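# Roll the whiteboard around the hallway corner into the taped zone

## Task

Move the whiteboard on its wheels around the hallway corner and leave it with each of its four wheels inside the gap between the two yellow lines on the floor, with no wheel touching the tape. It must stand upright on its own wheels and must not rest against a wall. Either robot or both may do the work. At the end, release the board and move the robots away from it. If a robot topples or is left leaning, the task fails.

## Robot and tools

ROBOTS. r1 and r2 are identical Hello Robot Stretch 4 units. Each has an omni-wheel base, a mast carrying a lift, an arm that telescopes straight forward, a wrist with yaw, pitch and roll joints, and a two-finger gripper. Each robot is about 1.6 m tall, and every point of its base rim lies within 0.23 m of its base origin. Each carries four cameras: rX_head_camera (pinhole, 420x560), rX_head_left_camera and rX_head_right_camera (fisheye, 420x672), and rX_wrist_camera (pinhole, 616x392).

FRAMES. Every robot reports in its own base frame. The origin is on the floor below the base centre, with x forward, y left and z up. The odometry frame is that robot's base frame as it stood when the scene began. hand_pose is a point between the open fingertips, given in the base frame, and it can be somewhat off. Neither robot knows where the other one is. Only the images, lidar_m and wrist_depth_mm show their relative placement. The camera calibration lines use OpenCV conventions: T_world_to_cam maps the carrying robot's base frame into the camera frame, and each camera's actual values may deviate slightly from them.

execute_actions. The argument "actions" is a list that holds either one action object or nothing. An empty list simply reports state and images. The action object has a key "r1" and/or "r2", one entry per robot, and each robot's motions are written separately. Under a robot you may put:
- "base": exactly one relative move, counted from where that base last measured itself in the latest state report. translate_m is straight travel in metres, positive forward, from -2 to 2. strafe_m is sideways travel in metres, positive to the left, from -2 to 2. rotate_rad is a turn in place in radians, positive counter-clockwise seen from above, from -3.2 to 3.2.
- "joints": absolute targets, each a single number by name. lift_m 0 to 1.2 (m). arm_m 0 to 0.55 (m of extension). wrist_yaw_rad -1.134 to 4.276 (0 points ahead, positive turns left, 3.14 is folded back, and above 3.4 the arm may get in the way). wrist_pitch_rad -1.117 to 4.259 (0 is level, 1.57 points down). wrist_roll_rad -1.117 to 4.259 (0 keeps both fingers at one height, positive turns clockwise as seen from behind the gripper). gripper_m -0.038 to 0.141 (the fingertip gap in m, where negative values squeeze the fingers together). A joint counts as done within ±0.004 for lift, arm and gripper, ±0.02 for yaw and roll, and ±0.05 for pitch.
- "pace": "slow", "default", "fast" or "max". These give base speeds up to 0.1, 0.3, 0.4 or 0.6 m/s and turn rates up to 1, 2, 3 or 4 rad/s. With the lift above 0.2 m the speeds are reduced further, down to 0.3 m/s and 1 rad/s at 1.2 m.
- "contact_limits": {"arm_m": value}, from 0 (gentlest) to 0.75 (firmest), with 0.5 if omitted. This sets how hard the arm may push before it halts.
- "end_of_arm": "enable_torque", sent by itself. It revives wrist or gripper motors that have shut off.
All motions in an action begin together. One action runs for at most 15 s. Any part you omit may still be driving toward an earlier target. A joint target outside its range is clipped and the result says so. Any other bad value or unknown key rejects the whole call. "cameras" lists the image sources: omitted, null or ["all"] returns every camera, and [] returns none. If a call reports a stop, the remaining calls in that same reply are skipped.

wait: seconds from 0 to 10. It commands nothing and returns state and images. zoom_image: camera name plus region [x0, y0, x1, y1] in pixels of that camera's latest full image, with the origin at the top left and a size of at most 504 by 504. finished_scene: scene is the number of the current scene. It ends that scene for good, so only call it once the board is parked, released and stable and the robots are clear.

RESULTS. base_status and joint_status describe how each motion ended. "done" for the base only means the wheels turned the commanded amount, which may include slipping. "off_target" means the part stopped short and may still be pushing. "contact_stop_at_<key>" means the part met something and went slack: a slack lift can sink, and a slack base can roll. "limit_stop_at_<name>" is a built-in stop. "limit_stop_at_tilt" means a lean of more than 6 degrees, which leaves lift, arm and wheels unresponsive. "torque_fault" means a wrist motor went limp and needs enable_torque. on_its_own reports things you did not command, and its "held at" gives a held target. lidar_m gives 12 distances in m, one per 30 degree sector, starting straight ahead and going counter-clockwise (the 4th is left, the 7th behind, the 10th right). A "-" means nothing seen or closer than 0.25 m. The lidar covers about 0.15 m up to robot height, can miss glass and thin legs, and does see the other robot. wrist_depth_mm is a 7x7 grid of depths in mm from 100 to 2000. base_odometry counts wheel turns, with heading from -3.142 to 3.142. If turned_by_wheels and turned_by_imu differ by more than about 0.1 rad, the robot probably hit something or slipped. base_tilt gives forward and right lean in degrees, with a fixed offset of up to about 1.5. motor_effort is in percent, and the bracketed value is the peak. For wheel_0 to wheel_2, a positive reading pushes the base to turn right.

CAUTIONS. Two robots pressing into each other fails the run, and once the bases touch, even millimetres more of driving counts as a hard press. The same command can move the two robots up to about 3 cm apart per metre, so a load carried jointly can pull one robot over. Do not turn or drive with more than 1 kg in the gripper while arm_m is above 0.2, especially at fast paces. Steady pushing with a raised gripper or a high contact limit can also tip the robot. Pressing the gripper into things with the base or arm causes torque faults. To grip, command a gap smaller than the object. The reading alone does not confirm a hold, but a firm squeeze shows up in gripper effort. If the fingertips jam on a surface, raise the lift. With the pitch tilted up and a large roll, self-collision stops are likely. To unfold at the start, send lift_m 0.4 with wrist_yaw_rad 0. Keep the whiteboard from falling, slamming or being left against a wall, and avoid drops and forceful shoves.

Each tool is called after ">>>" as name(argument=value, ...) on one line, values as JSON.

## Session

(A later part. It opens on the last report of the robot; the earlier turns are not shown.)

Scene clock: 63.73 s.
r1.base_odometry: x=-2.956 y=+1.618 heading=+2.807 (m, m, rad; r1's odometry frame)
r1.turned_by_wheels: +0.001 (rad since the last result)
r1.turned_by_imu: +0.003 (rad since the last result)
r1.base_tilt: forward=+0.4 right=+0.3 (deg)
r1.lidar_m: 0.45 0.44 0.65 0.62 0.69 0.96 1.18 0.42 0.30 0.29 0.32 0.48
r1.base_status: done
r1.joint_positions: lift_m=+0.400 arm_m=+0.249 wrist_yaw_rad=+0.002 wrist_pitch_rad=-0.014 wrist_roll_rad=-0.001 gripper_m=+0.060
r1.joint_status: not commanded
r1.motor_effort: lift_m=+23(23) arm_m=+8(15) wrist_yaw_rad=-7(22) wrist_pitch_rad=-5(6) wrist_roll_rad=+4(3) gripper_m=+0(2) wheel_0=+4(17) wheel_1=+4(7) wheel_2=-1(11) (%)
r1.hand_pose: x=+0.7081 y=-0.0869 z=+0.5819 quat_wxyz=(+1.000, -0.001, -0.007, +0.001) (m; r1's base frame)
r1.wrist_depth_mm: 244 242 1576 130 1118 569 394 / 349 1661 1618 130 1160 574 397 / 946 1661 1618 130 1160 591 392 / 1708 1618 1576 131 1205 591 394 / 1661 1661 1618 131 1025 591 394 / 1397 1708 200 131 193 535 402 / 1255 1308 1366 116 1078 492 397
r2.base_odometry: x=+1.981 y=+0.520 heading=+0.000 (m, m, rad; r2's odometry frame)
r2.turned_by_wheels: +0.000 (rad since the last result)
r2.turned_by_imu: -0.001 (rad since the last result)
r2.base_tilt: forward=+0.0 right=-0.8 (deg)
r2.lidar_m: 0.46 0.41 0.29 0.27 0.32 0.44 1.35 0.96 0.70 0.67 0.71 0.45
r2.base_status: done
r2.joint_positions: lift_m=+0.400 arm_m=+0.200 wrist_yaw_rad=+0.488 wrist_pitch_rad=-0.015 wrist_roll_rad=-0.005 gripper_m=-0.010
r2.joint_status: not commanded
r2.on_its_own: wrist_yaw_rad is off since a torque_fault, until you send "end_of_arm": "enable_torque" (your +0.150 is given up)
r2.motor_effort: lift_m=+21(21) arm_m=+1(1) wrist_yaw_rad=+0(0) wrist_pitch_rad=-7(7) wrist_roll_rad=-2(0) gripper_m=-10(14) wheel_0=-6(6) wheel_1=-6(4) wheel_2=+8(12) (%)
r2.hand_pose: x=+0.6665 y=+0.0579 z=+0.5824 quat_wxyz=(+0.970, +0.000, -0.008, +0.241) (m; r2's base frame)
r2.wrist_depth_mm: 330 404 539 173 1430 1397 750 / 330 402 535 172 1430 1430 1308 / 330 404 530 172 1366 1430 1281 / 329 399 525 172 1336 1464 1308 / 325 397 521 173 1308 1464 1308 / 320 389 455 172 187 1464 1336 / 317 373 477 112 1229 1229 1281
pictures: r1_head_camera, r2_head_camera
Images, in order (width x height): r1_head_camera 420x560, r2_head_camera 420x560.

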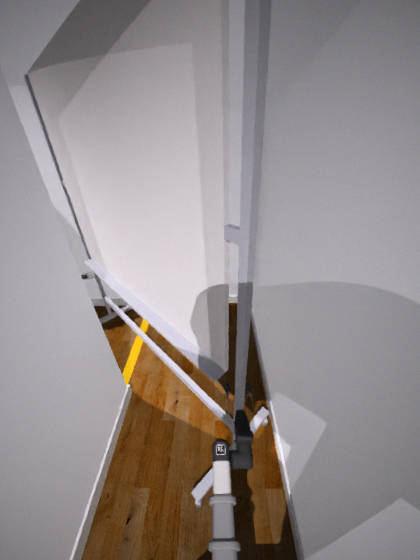

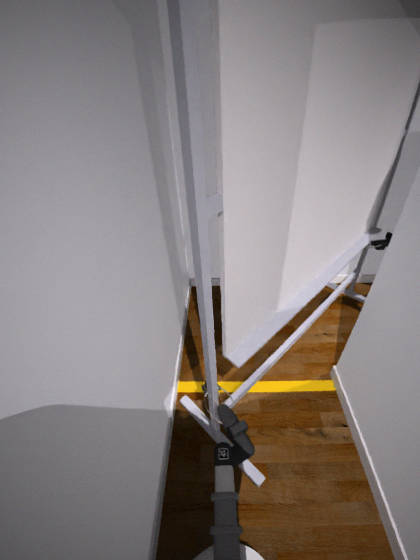

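>>> execute_actions(actions=[{"r1":{"base":{"translate_m":0.18},"pace":"slow"},"r2":{"base":{"translate_m":-0.18},"pace":"slow"}}], cameras=[])

>>> execute_actions(actions=[{"r1":{"base":{"translate_m":0.21},"joints":{"gripper_m":0.08},"pace":"slow"},"r2":{"base":{"translate_m":-0.15},"pace":"slow"}}], cameras=[])

>>> execute_actions(actions=[{"r1":{"base":{"translate_m":0.24},"pace":"slow"},"r2":{"base":{"translate_m":-0.11},"pace":"slow"}}], cameras=["r2_head_camera","r1_head_camera"])

Scene clock: 67.43 s.
r1.base_odometry: x=-3.126 y=+1.677 heading=+2.808 (m, m, rad; r1's odometry frame)
r1.turned_by_wheels: +0.001 (rad since the last result)
r1.turned_by_imu: +0.001 (rad since the last result)
r1.base_tilt: forward=+0.4 right=+0.3 (deg)
r1.lidar_m: 0.41 0.78 0.67 0.58 0.67 0.96 1.22 0.46 0.32 0.27 0.31 0.46
r1.base_status: done
r1.joint_positions: lift_m=+0.400 arm_m=+0.249 wrist_yaw_rad=+0.006 wrist_pitch_rad=-0.014 wrist_roll_rad=-0.001 gripper_m=+0.060
r1.joint_status: not commanded
r1.on_its_own: wrist_yaw_rad is at rest, and its effort (-20) is outside its rest range (-13 to +13)
r1.motor_effort: lift_m=+23(23) arm_m=+8(8) wrist_yaw_rad=-20(18) wrist_pitch_rad=-7(6) wrist_roll_rad=+1(3) gripper_m=-5(2) wheel_0=+8(8) wheel_1=+5(5) wheel_2=+1(13) (%)
r1.hand_pose: x=+0.7084 y=-0.0857 z=+0.5819 quat_wxyz=(+1.000, -0.001, -0.007, +0.003) (m; r1's base frame)
r1.wrist_depth_mm: 241 248 1430 132 1205 591 410 / 349 1464 1430 133 1229 603 413 / 1464 1464 1464 133 1255 609 407 / 1499 1464 1430 134 1281 615 407 / 1499 1464 1430 134 1078 609 404 / 1499 1464 192 135 191 559 415 / 1397 1308 1336 118 1182 512 413
r2.base_odometry: x=+1.802 y=+0.520 heading=-0.001 (m, m, rad; r2's odometry frame)
r2.turned_by_wheels: +0.000 (rad since the last result)
r2.turned_by_imu: -0.002 (rad since the last result)
r2.base_tilt: forward=+0.0 right=-0.8 (deg)
r2.lidar_m: 0.49 0.44 0.29 0.27 0.32 0.45 1.38 0.97 0.71 0.67 0.73 0.46
r2.base_status: done
r2.joint_positions: lift_m=+0.400 arm_m=+0.200 wrist_yaw_rad=+0.440 wrist_pitch_rad=-0.014 wrist_roll_rad=-0.005 gripper_m=-0.010
r2.joint_status: not commanded
r2.on_its_own: wrist_yaw_rad is off since a torque_fault, until you send "end_of_arm": "enable_torque" (your +0.150 is given up)
r2.motor_effort: lift_m=+21(21) arm_m=+1(1) wrist_yaw_rad=+1(0) wrist_pitch_rad=-7(8) wrist_roll_rad=-1(0) gripper_m=-18(13) wheel_0=-8(9) wheel_1=-7(7) wheel_2=+8(10) (%)
r2.hand_pose: x=+0.6690 y=+0.0436 z=+0.5823 quat_wxyz=(+0.976, -0.001, -0.008, +0.218) (m; r2's base frame)
r2.wrist_depth_mm: 349 433 585 170 1464 237 237 / 347 433 580 169 1661 1618 1464 / 347 430 580 170 1708 1618 1499 / 347 427 569 170 1661 1618 1464 / 343 421 564 169 1618 1618 1499 / 338 415 488 168 187 1576 1499 / 334 397 508 112 1336 1229 1255
pictures: none
No camera images: the call's "cameras" was empty. Leave "cameras" out to get every camera's image.

Scene clock: 70.80 s.
r1.base_odometry: x=-3.324 y=+1.745 heading=+2.808 (m, m, rad; r1's odometry frame)
r1.turned_by_wheels: +0.001 (rad since the last result)
r1.turned_by_imu: +0.002 (rad since the last result)
r1.base_tilt: forward=+0.5 right=+0.4 (deg)
r1.lidar_m: 0.38 0.68 0.66 0.62 0.66 0.97 1.24 0.45 0.33 0.30 0.33 0.46
r1.base_status: done
r1.joint_positions: lift_m=+0.400 arm_m=+0.249 wrist_yaw_rad=+0.000 wrist_pitch_rad=-0.013 wrist_roll_rad=-0.001 gripper_m=+0.080
r1.joint_status: all done
r1.motor_effort: lift_m=+23(23) arm_m=+7(8) wrist_yaw_rad=-1(26) wrist_pitch_rad=-8(7) wrist_roll_rad=+2(4) gripper_m=-1(2) wheel_0=+5(13) wheel_1=+5(8) wheel_2=-4(6) (%)
r1.hand_pose: x=+0.7081 y=-0.0874 z=+0.5818 quat_wxyz=(+1.000, -0.001, -0.007, +0.000) (m; r1's base frame)
r1.wrist_depth_mm: 244 1229 1205 132 1182 585 410 / 1281 1255 1229 132 1182 603 415 / 1255 1255 1205 133 1182 609 407 / 1255 1255 1229 133 1182 615 413 / 1255 1255 1229 134 1182 609 404 / 1255 1255 200 135 195 517 418 / 1255 1255 1255 118 1138 512 413
r2.base_odometry: x=+1.652 y=+0.520 heading=-0.001 (m, m, rad; r2's odometry frame)
r2.turned_by_wheels: +0.000 (rad since the last result)
r2.turned_by_imu: -0.001 (rad since the last result)
r2.base_tilt: forward=+0.0 right=-0.8 (deg)
r2.lidar_m: 0.59 0.46 0.31 0.28 0.31 0.47 1.45 0.96 0.71 0.67 0.71 0.55
r2.base_status: done
r2.joint_positions: lift_m=+0.400 arm_m=+0.200 wrist_yaw_rad=+0.312 wrist_pitch_rad=-0.015 wrist_roll_rad=-0.005 gripper_m=-0.010
r2.joint_status: not commanded
r2.on_its_own: wrist_yaw_rad is off since a torque_fault, until you send "end_of_arm": "enable_torque" (your +0.150 is given up)
r2.motor_effort: lift_m=+21(21) arm_m=+1(1) wrist_yaw_rad=-1(0) wrist_pitch_rad=-5(8) wrist_roll_rad=+1(0) gripper_m=-9(18) wheel_0=-4(10) wheel_1=-3(10) wheel_2=+5(12) (%)
r2.hand_pose: x=+0.6721 y=+0.0053 z=+0.5825 quat_wxyz=(+0.988, -0.001, -0.008, +0.155) (m; r2's base frame)
r2.wrist_depth_mm: 394 508 691 178 243 246 732 / 394 508 691 176 1863 357 407 / 397 500 715 175 1921 1756 1618 / 392 496 707 176 1921 1808 1661 / 387 492 707 177 1921 1808 1708 / 382 484 580 175 187 1756 1537 / 375 455 640 112 1336 1229 654
pictures: none
No camera images: the call's "cameras" was empty. Leave "cameras" out to get every camera's image.

Scene clock: 74.47 s.
r1.base_odometry: x=-3.551 y=+1.823 heading=+2.809 (m, m, rad; r1's odometry frame)
r1.turned_by_wheels: +0.001 (rad since the last result)
r1.turned_by_imu: +0.004 (rad since the last result)
r1.base_tilt: forward=+0.4 right=+0.3 (deg)
r1.lidar_m: 0.34 0.65 0.64 0.60 0.66 0.93 1.18 0.46 0.32 0.29 0.33 0.48
r1.base_status: done
r1.joint_positions: lift_m=+0.400 arm_m=+0.249 wrist_yaw_rad=+0.000 wrist_pitch_rad=-0.013 wrist_roll_rad=-0.001 gripper_m=+0.080
r1.joint_status: not commanded
r1.motor_effort: lift_m=+23(23) arm_m=+7(7) wrist_yaw_rad=-2(60) wrist_pitch_rad=-7(9) wrist_roll_rad=+2(3) gripper_m=+2(4) wheel_0=+5(24) wheel_1=+4(13) wheel_2=-4(8) (%)
r1.hand_pose: x=+0.7082 y=-0.0874 z=+0.5818 quat_wxyz=(+1.000, -0.001, -0.007, +0.000) (m; r1's base frame)
r1.wrist_depth_mm: 991 991 960 134 960 615 424 / 991 991 960 135 931 627 427 / 991 976 991 135 946 627 424 / 1025 991 976 135 946 640 427 / 1008 1008 991 135 960 640 427 / 1008 991 200 135 196 539 430 / 1025 1008 991 120 960 574 430
r2.base_odometry: x=+1.542 y=+0.520 heading=-0.001 (m, m, rad; r2's odometry frame)
r2.turned_by_wheels: +0.000 (rad since the last result)
r2.turned_by_imu: -0.002 (rad since the last result)
r2.base_tilt: forward=+0.0 right=-0.8 (deg)
r2.lidar_m: 0.57 0.46 0.32 0.28 0.31 0.46 1.42 0.96 0.66 0.67 0.69 0.57
r2.base_status: done
r2.joint_positions: lift_m=+0.400 arm_m=+0.200 wrist_yaw_rad=+0.206 wrist_pitch_rad=-0.015 wrist_roll_rad=-0.005 gripper_m=-0.010
r2.joint_status: not commanded
r2.on_its_own: wrist_yaw_rad is off since a torque_fault, until you send "end_of_arm": "enable_torque" (your +0.150 is given up)
r2.motor_effort: lift_m=+21(21) arm_m=-1(1) wrist_yaw_rad=+0(0) wrist_pitch_rad=-4(8) wrist_roll_rad=+0(1) gripper_m=-10(18) wheel_0=-5(11) wheel_1=-4(8) wheel_2=+2(12) (%)
r2.hand_pose: x=+0.6713 y=-0.0267 z=+0.5826 quat_wxyz=(+0.995, -0.001, -0.008, +0.103) (m; r2's base frame)
r2.wrist_depth_mm: 445 591 866 171 244 1863 1808 / 442 585 917 171 349 1863 1808 / 442 585 904 172 - 1863 1808 / 436 580 891 173 - 1921 1808 / 436 569 866 171 1983 1921 1808 / 424 559 707 170 188 1618 1756 / 421 521 778 112 1397 976 1308
pictures: r1_head_camera, r2_head_camera
Images, in order (width x height): r1_head_camera 420x560, r2_head_camera 420x560.

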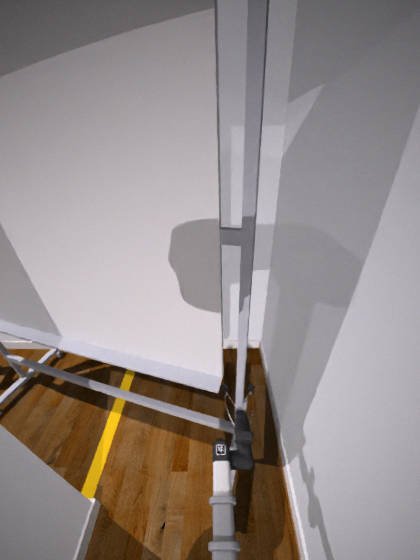

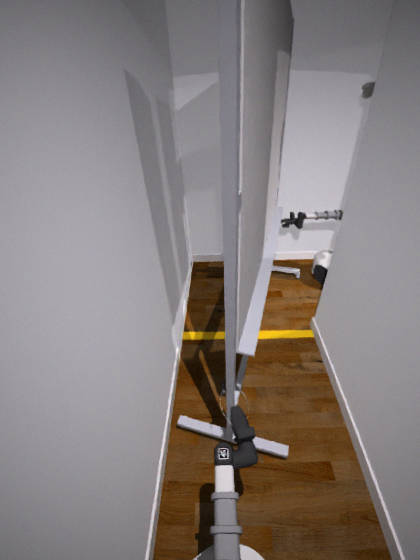

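>>> execute_actions(actions=[{"r1":{"base":{"translate_m":0.37},"pace":"slow"},"r2":{"base":{"translate_m":-0.04},"pace":"slow"}}], cameras=[])

>>> execute_actions(actions=[{"r1":{"base":{"translate_m":-0.1},"joints":{"gripper_m":0.14,"arm_m":0}},"r2":{"base":{"strafe_m":-0.08},"pace":"slow"}}], cameras=[])

>>> execute_actions(actions=[{"r2":{"base":{"translate_m":-1.07}}}], cameras=["r2_head_camera","r1_head_left_camera"])

Scene clock: 80.00 s.
r1.base_odometry: x=-3.900 y=+1.944 heading=+2.807 (m, m, rad; r1's odometry frame)
r1.turned_by_wheels: -0.002 (rad since the last result)
r1.turned_by_imu: -0.004 (rad since the last result)
r1.base_tilt: forward=+0.3 right=+0.4 (deg)
r1.lidar_m: 0.37 0.54 0.87 0.62 0.66 0.89 1.27 0.44 0.33 0.32 0.34 0.48
r1.base_status: done
r1.joint_positions: lift_m=+0.400 arm_m=+0.249 wrist_yaw_rad=-0.017 wrist_pitch_rad=-0.013 wrist_roll_rad=-0.001 gripper_m=+0.080
r1.joint_status: not commanded
r1.on_its_own: wrist_yaw_rad is at rest, and its effort (+47) is outside its rest range (-13 to +13)
r1.motor_effort: lift_m=+23(23) arm_m=+7(7) wrist_yaw_rad=+47(49) wrist_pitch_rad=-7(8) wrist_roll_rad=+3(2) gripper_m=-4(4) wheel_0=-9(22) wheel_1=-2(14) wheel_2=-16(17) (%)
r1.hand_pose: x=+0.7066 y=-0.0923 z=+0.5817 quat_wxyz=(+1.000, -0.001, -0.006, -0.008) (m; r1's base frame)
r1.wrist_depth_mm: 597 585 585 125 580 574 402 / 597 597 597 126 585 580 410 / 603 597 597 126 585 580 399 / 609 597 591 127 591 585 404 / 609 609 597 127 591 585 404 / 603 597 198 128 193 504 410 / 615 603 603 117 591 512 407
r2.base_odometry: x=+1.502 y=+0.520 heading=-0.001 (m, m, rad; r2's odometry frame)
r2.turned_by_wheels: +0.000 (rad since the last result)
r2.turned_by_imu: -0.001 (rad since the last result)
r2.base_tilt: forward=+0.0 right=-0.9 (deg)
r2.lidar_m: 0.58 0.44 0.33 0.29 0.33 0.48 1.46 0.94 0.70 0.64 0.70 0.60
r2.base_status: done
r2.joint_positions: lift_m=+0.400 arm_m=+0.200 wrist_yaw_rad=+0.218 wrist_pitch_rad=-0.015 wrist_roll_rad=-0.005 gripper_m=-0.010
r2.joint_status: not commanded
r2.on_its_own: wrist_yaw_rad is off since a torque_fault, until you send "end_of_arm": "enable_torque" (your +0.150 is given up)
r2.motor_effort: lift_m=+21(21) arm_m=-1(1) wrist_yaw_rad=+0(0) wrist_pitch_rad=-4(8) wrist_roll_rad=+1(1) gripper_m=-7(19) wheel_0=-1(11) wheel_1=+0(8) wheel_2=+1(13) (%)
r2.hand_pose: x=+0.6716 y=-0.0229 z=+0.5826 quat_wxyz=(+0.994, -0.001, -0.008, +0.109) (m; r2's base frame)
r2.wrist_depth_mm: 436 585 842 164 243 1921 1808 / 436 580 831 163 347 1983 1863 / 436 569 878 163 1336 1983 1863 / 433 569 866 163 - 1921 1618 / 430 564 854 164 - 1921 1808 / 421 554 691 163 189 1661 1366 / 415 512 759 112 1255 1229 1308
pictures: none
No camera images: the call's "cameras" was empty. Leave "cameras" out to get every camera's image.

Scene clock: 81.93 s.
r1.base_odometry: x=-3.806 y=+1.911 heading=+2.807 (m, m, rad; r1's odometry frame)
r1.turned_by_wheels: +0.000 (rad since the last result)
r1.turned_by_imu: +0.000 (rad since the last result)
r1.base_tilt: forward=+0.4 right=+0.4 (deg)
r1.lidar_m: 0.42 0.69 0.97 0.61 0.66 0.93 1.26 0.48 0.35 0.31 0.31 0.48
r1.base_status: done
r1.joint_positions: lift_m=+0.400 arm_m=+0.001 wrist_yaw_rad=+0.000 wrist_pitch_rad=-0.013 wrist_roll_rad=-0.001 gripper_m=+0.140
r1.joint_status: all done
r1.motor_effort: lift_m=+23(23) arm_m=-7(8) wrist_yaw_rad=-2(46) wrist_pitch_rad=-7(8) wrist_roll_rad=+4(1) gripper_m=+5(4) wheel_0=+0(15) wheel_1=-1(10) wheel_2=-1(14) (%)
r1.hand_pose: x=+0.4607 y=-0.0875 z=+0.5818 quat_wxyz=(+1.000, -0.001, -0.007, +0.000) (m; r1's base frame)
r1.wrist_depth_mm: 517 504 492 931 931 603 418 / 517 504 484 931 931 615 427 / 976 960 946 946 946 627 415 / 991 991 960 946 931 627 418 / 991 976 960 960 931 580 418 / 991 991 960 946 931 211 430 / 991 976 976 126 946 615 424
r2.base_odometry: x=+1.502 y=+0.441 heading=-0.001 (m, m, rad; r2's odometry frame)
r2.turned_by_wheels: +0.000 (rad since the last result)
r2.turned_by_imu: +0.000 (rad since the last result)
r2.base_tilt: forward=+0.0 right=-0.8 (deg)
r2.lidar_m: 0.56 0.53 0.41 0.36 0.41 0.59 1.80 0.84 0.62 0.57 0.61 0.61
r2.base_status: done
r2.joint_positions: lift_m=+0.400 arm_m=+0.200 wrist_yaw_rad=+0.546 wrist_pitch_rad=-0.015 wrist_roll_rad=-0.005 gripper_m=-0.010
r2.joint_status: not commanded
r2.on_its_own: wrist_yaw_rad is off since a torque_fault, until you send "end_of_arm": "enable_torque" (your +0.150 is given up)
r2.motor_effort: lift_m=+21(21) arm_m=-1(1) wrist_yaw_rad=-1(0) wrist_pitch_rad=-6(6) wrist_roll_rad=-1(1) gripper_m=-14(13) wheel_0=+4(10) wheel_1=-4(5) wheel_2=+0(1) (%)
r2.hand_pose: x=+0.6630 y=+0.0751 z=+0.5824 quat_wxyz=(+0.963, +0.000, -0.008, +0.270) (m; r2's base frame)
r2.wrist_depth_mm: 399 484 621 165 240 257 1708 / 399 484 634 166 1229 359 1661 / 399 477 621 167 1430 1921 1661 / 397 480 615 166 1366 1921 1661 / 394 473 609 164 1336 1983 1661 / 392 469 539 165 185 1756 1661 / 384 445 559 112 1229 647 1281
pictures: none
No camera images: the call's "cameras" was empty. Leave "cameras" out to get every camera's image.

Scene clock: 86.97 s.
r1.base_odometry: x=-3.806 y=+1.911 heading=+2.807 (m, m, rad; r1's odometry frame)
r1.turned_by_wheels: +0.000 (rad since the last result)
r1.turned_by_imu: +0.000 (rad since the last result)
r1.base_tilt: forward=+0.4 right=+0.4 (deg)
r1.lidar_m: 1.13 1.20 1.01 0.59 0.64 0.93 1.24 0.48 0.33 0.29 0.34 0.49
r1.base_status: not commanded
r1.joint_positions: lift_m=+0.400 arm_m=+0.001 wrist_yaw_rad=+0.000 wrist_pitch_rad=-0.013 wrist_roll_rad=-0.001 gripper_m=+0.140
r1.joint_status: not commanded
r1.motor_effort: lift_m=+23(23) arm_m=-7(7) wrist_yaw_rad=-1(2) wrist_pitch_rad=-8(7) wrist_roll_rad=+3(2) gripper_m=+0(1) wheel_0=+0(0) wheel_1=-2(1) wheel_2=+0(1) (%)
r1.hand_pose: x=+0.4607 y=-0.0875 z=+0.5818 quat_wxyz=(+1.000, -0.001, -0.007, +0.000) (m; r1's base frame)
r1.wrist_depth_mm: 976 960 946 946 931 609 418 / 976 976 960 946 917 615 421 / 976 976 931 931 931 627 418 / 991 976 976 931 931 634 418 / 991 976 960 960 931 580 421 / 976 991 946 960 931 211 424 / 991 991 976 126 931 609 427
r2.base_odometry: x=+0.432 y=+0.442 heading=-0.002 (m, m, rad; r2's odometry frame)
r2.turned_by_wheels: +0.000 (rad since the last result)
r2.turned_by_imu: -0.011 (rad since the last result)
r2.base_tilt: forward=+0.0 right=-0.9 (deg)
r2.lidar_m: 0.59 0.58 0.40 0.38 0.42 0.61 1.09 1.18 1.09 0.98 0.65 0.60
r2.base_status: done
r2.joint_positions: lift_m=+0.400 arm_m=+0.201 wrist_yaw_rad=+0.275 wrist_pitch_rad=-0.014 wrist_roll_rad=-0.005 gripper_m=-0.010
r2.joint_status: not commanded
r2.on_its_own: wrist_yaw_rad is off since a torque_fault, until you send "end_of_arm": "enable_torque" (your +0.150 is given up)
r2.motor_effort: lift_m=+21(21) arm_m=-3(3) wrist_yaw_rad=-1(0) wrist_pitch_rad=-7(10) wrist_roll_rad=+0(1) gripper_m=-11(17) wheel_0=-4(12) wheel_1=-4(14) wheel_2=+3(24) (%)
r2.hand_pose: x=+0.6728 y=-0.0059 z=+0.5823 quat_wxyz=(+0.991, -0.001, -0.007, +0.137) (m; r2's base frame)
r2.wrist_depth_mm: 525 691 1025 168 244 - 1229 / 525 683 1042 168 347 - 1281 / 521 683 1008 167 - - 1308 / 521 676 991 167 - - 1336 / 521 661 976 168 - - 1397 / 504 654 809 168 189 1808 1397 / 500 609 842 112 1255 1205 1229
pictures: r1_head_left_camera, r2_head_camera
Images, in order (width x height): r1_head_left_camera 420x672, r2_head_camera 420x560.

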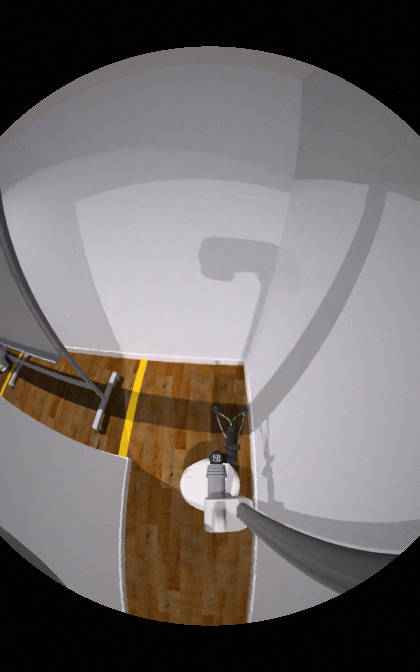

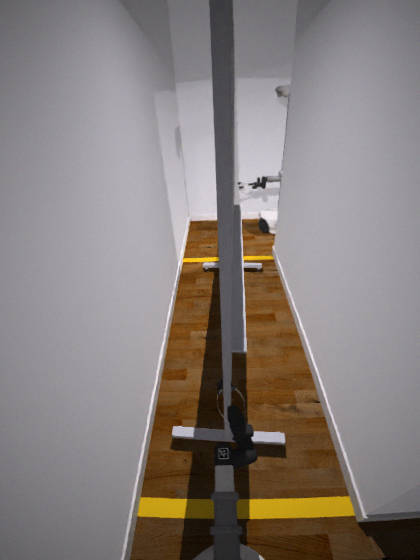

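>>> execute_actions(actions=[{"r2":{"joints":{"gripper_m":0.14}}}], cameras=[])

>>> execute_actions(actions=[{"r2":{"base":{"translate_m":-0.4},"joints":{"arm_m":0}}}], cameras=[])

>>> finished_scene(scene=2)

Scene clock: 89.83 s.
r1.base_odometry: x=-3.806 y=+1.911 heading=+2.807 (m, m, rad; r1's odometry frame)
r1.turned_by_wheels: +0.000 (rad since the last result)
r1.turned_by_imu: +0.000 (rad since the last result)
r1.base_tilt: forward=+0.4 right=+0.4 (deg)
r1.lidar_m: 1.12 1.20 1.02 0.62 0.65 0.91 1.25 0.44 0.33 0.30 0.34 0.48
r1.base_status: not commanded
r1.joint_positions: lift_m=+0.400 arm_m=+0.001 wrist_yaw_rad=+0.000 wrist_pitch_rad=-0.013 wrist_roll_rad=-0.001 gripper_m=+0.140
r1.joint_status: not commanded
r1.motor_effort: lift_m=+23(23) arm_m=-7(7) wrist_yaw_rad=-1(1) wrist_pitch_rad=-6(7) wrist_roll_rad=+2(4) gripper_m=+2(1) wheel_0=+0(0) wheel_1=-2(1) wheel_2=-1(1) (%)
r1.hand_pose: x=+0.4607 y=-0.0875 z=+0.5818 quat_wxyz=(+1.000, -0.001, -0.007, +0.000) (m; r1's base frame)
r1.wrist_depth_mm: 960 960 960 917 917 609 421 / 976 960 960 946 931 615 421 / 976 976 946 931 931 621 418 / 976 976 946 946 946 627 421 / 991 976 960 960 931 580 418 / 991 976 946 960 931 210 430 / 991 976 960 126 931 615 424
r2.base_odometry: x=+0.432 y=+0.442 heading=-0.002 (m, m, rad; r2's odometry frame)
r2.turned_by_wheels: +0.000 (rad since the last result)
r2.turned_by_imu: +0.000 (rad since the last result)
r2.base_tilt: forward=+0.0 right=-0.8 (deg)
r2.lidar_m: 0.58 0.60 0.43 0.37 0.43 0.63 1.12 1.18 1.09 1.01 0.63 0.60
r2.base_status: not commanded
r2.joint_positions: lift_m=+0.400 arm_m=+0.201 wrist_yaw_rad=+0.264 wrist_pitch_rad=-0.015 wrist_roll_rad=-0.005 gripper_m=+0.140
r2.joint_status: all done
r2.on_its_own: wrist_yaw_rad is off since a torque_fault, until you send "end_of_arm": "enable_torque" (your +0.150 is given up)
r2.motor_effort: lift_m=+21(21) arm_m=-3(3) wrist_yaw_rad=-1(0) wrist_pitch_rad=-6(8) wrist_roll_rad=-1(0) gripper_m=-2(11) wheel_0=-2(4) wheel_1=-2(4) wheel_2=+2(3) (%)
r2.hand_pose: x=+0.6727 y=-0.0093 z=+0.5825 quat_wxyz=(+0.991, -0.001, -0.008, +0.131) (m; r2's base frame)
r2.wrist_depth_mm: 530 691 1060 169 244 - 1229 / 530 699 1042 169 349 - 1229 / 525 691 1025 169 - - 1281 / 525 676 1008 168 - - 1308 / 517 676 1008 168 - - 1336 / 512 597 866 166 976 1618 1366 / 504 621 946 112 1366 1308 1205
pictures: none
No camera images: the call's "cameras" was empty. Leave "cameras" out to get every camera's image.

Scene clock: 92.63 s.
r1.base_odometry: x=-3.806 y=+1.911 heading=+2.807 (m, m, rad; r1's odometry frame)
r1.turned_by_wheels: +0.000 (rad since the last result)
r1.turned_by_imu: +0.000 (rad since the last result)
r1.base_tilt: forward=+0.4 right=+0.4 (deg)
r1.lidar_m: 1.12 1.19 0.98 0.59 0.65 0.93 1.23 0.49 0.33 0.31 0.35 0.49
r1.base_status: not commanded
r1.joint_positions: lift_m=+0.400 arm_m=+0.001 wrist_yaw_rad=+0.000 wrist_pitch_rad=-0.013 wrist_roll_rad=-0.001 gripper_m=+0.140
r1.joint_status: not commanded
r1.motor_effort: lift_m=+23(23) arm_m=-7(7) wrist_yaw_rad=-2(0) wrist_pitch_rad=-8(8) wrist_roll_rad=+2(1) gripper_m=+2(1) wheel_0=+0(0) wheel_1=-1(2) wheel_2=+0(1) (%)
r1.hand_pose: x=+0.4607 y=-0.0875 z=+0.5818 quat_wxyz=(+1.000, -0.001, -0.007, +0.000) (m; r1's base frame)
r1.wrist_depth_mm: 976 976 946 931 917 603 421 / 976 960 960 946 931 615 424 / 976 960 946 931 931 627 418 / 991 960 960 946 931 627 421 / 1008 976 960 946 946 574 418 / 976 976 946 946 946 210 427 / 1008 976 960 126 946 615 427
r2.base_odometry: x=+0.032 y=+0.443 heading=-0.002 (m, m, rad; r2's odometry frame)
r2.turned_by_wheels: +0.000 (rad since the last result)
r2.turned_by_imu: -0.001 (rad since the last result)
r2.base_tilt: forward=+0.1 right=-0.9 (deg)
r2.lidar_m: 0.98 0.60 0.44 0.38 0.44 0.61 0.71 0.74 1.09 1.01 0.92 0.86
r2.base_status: done
r2.joint_positions: lift_m=+0.400 arm_m=+0.001 wrist_yaw_rad=+0.267 wrist_pitch_rad=-0.015 wrist_roll_rad=-0.005 gripper_m=+0.140
r2.joint_status: all done
r2.on_its_own: wrist_yaw_rad is off since a torque_fault, until you send "end_of_arm": "enable_torque" (your +0.150 is given up)
r2.motor_effort: lift_m=+21(21) arm_m=-8(9) wrist_yaw_rad=+0(0) wrist_pitch_rad=-6(6) wrist_roll_rad=+0(2) gripper_m=-4(3) wheel_0=-2(7) wheel_1=-2(5) wheel_2=+0(4) (%)
r2.hand_pose: x=+0.4737 y=-0.0082 z=+0.5824 quat_wxyz=(+0.991, -0.001, -0.008, +0.133) (m; r2's base frame)
r2.wrist_depth_mm: 544 707 1078 - - - 1205 / 539 707 1042 1983 1708 - 1229 / 539 699 1042 1983 1576 - 1255 / 535 699 1042 1921 - - 1281 / 530 683 1008 1808 - - 1336 / 521 615 878 1756 1025 1618 1308 / 512 634 946 112 1308 1308 1205
pictures: none
No camera images: the call's "cameras" was empty. Leave "cameras" out to get every camera's image.

The scene is finished: the task was done.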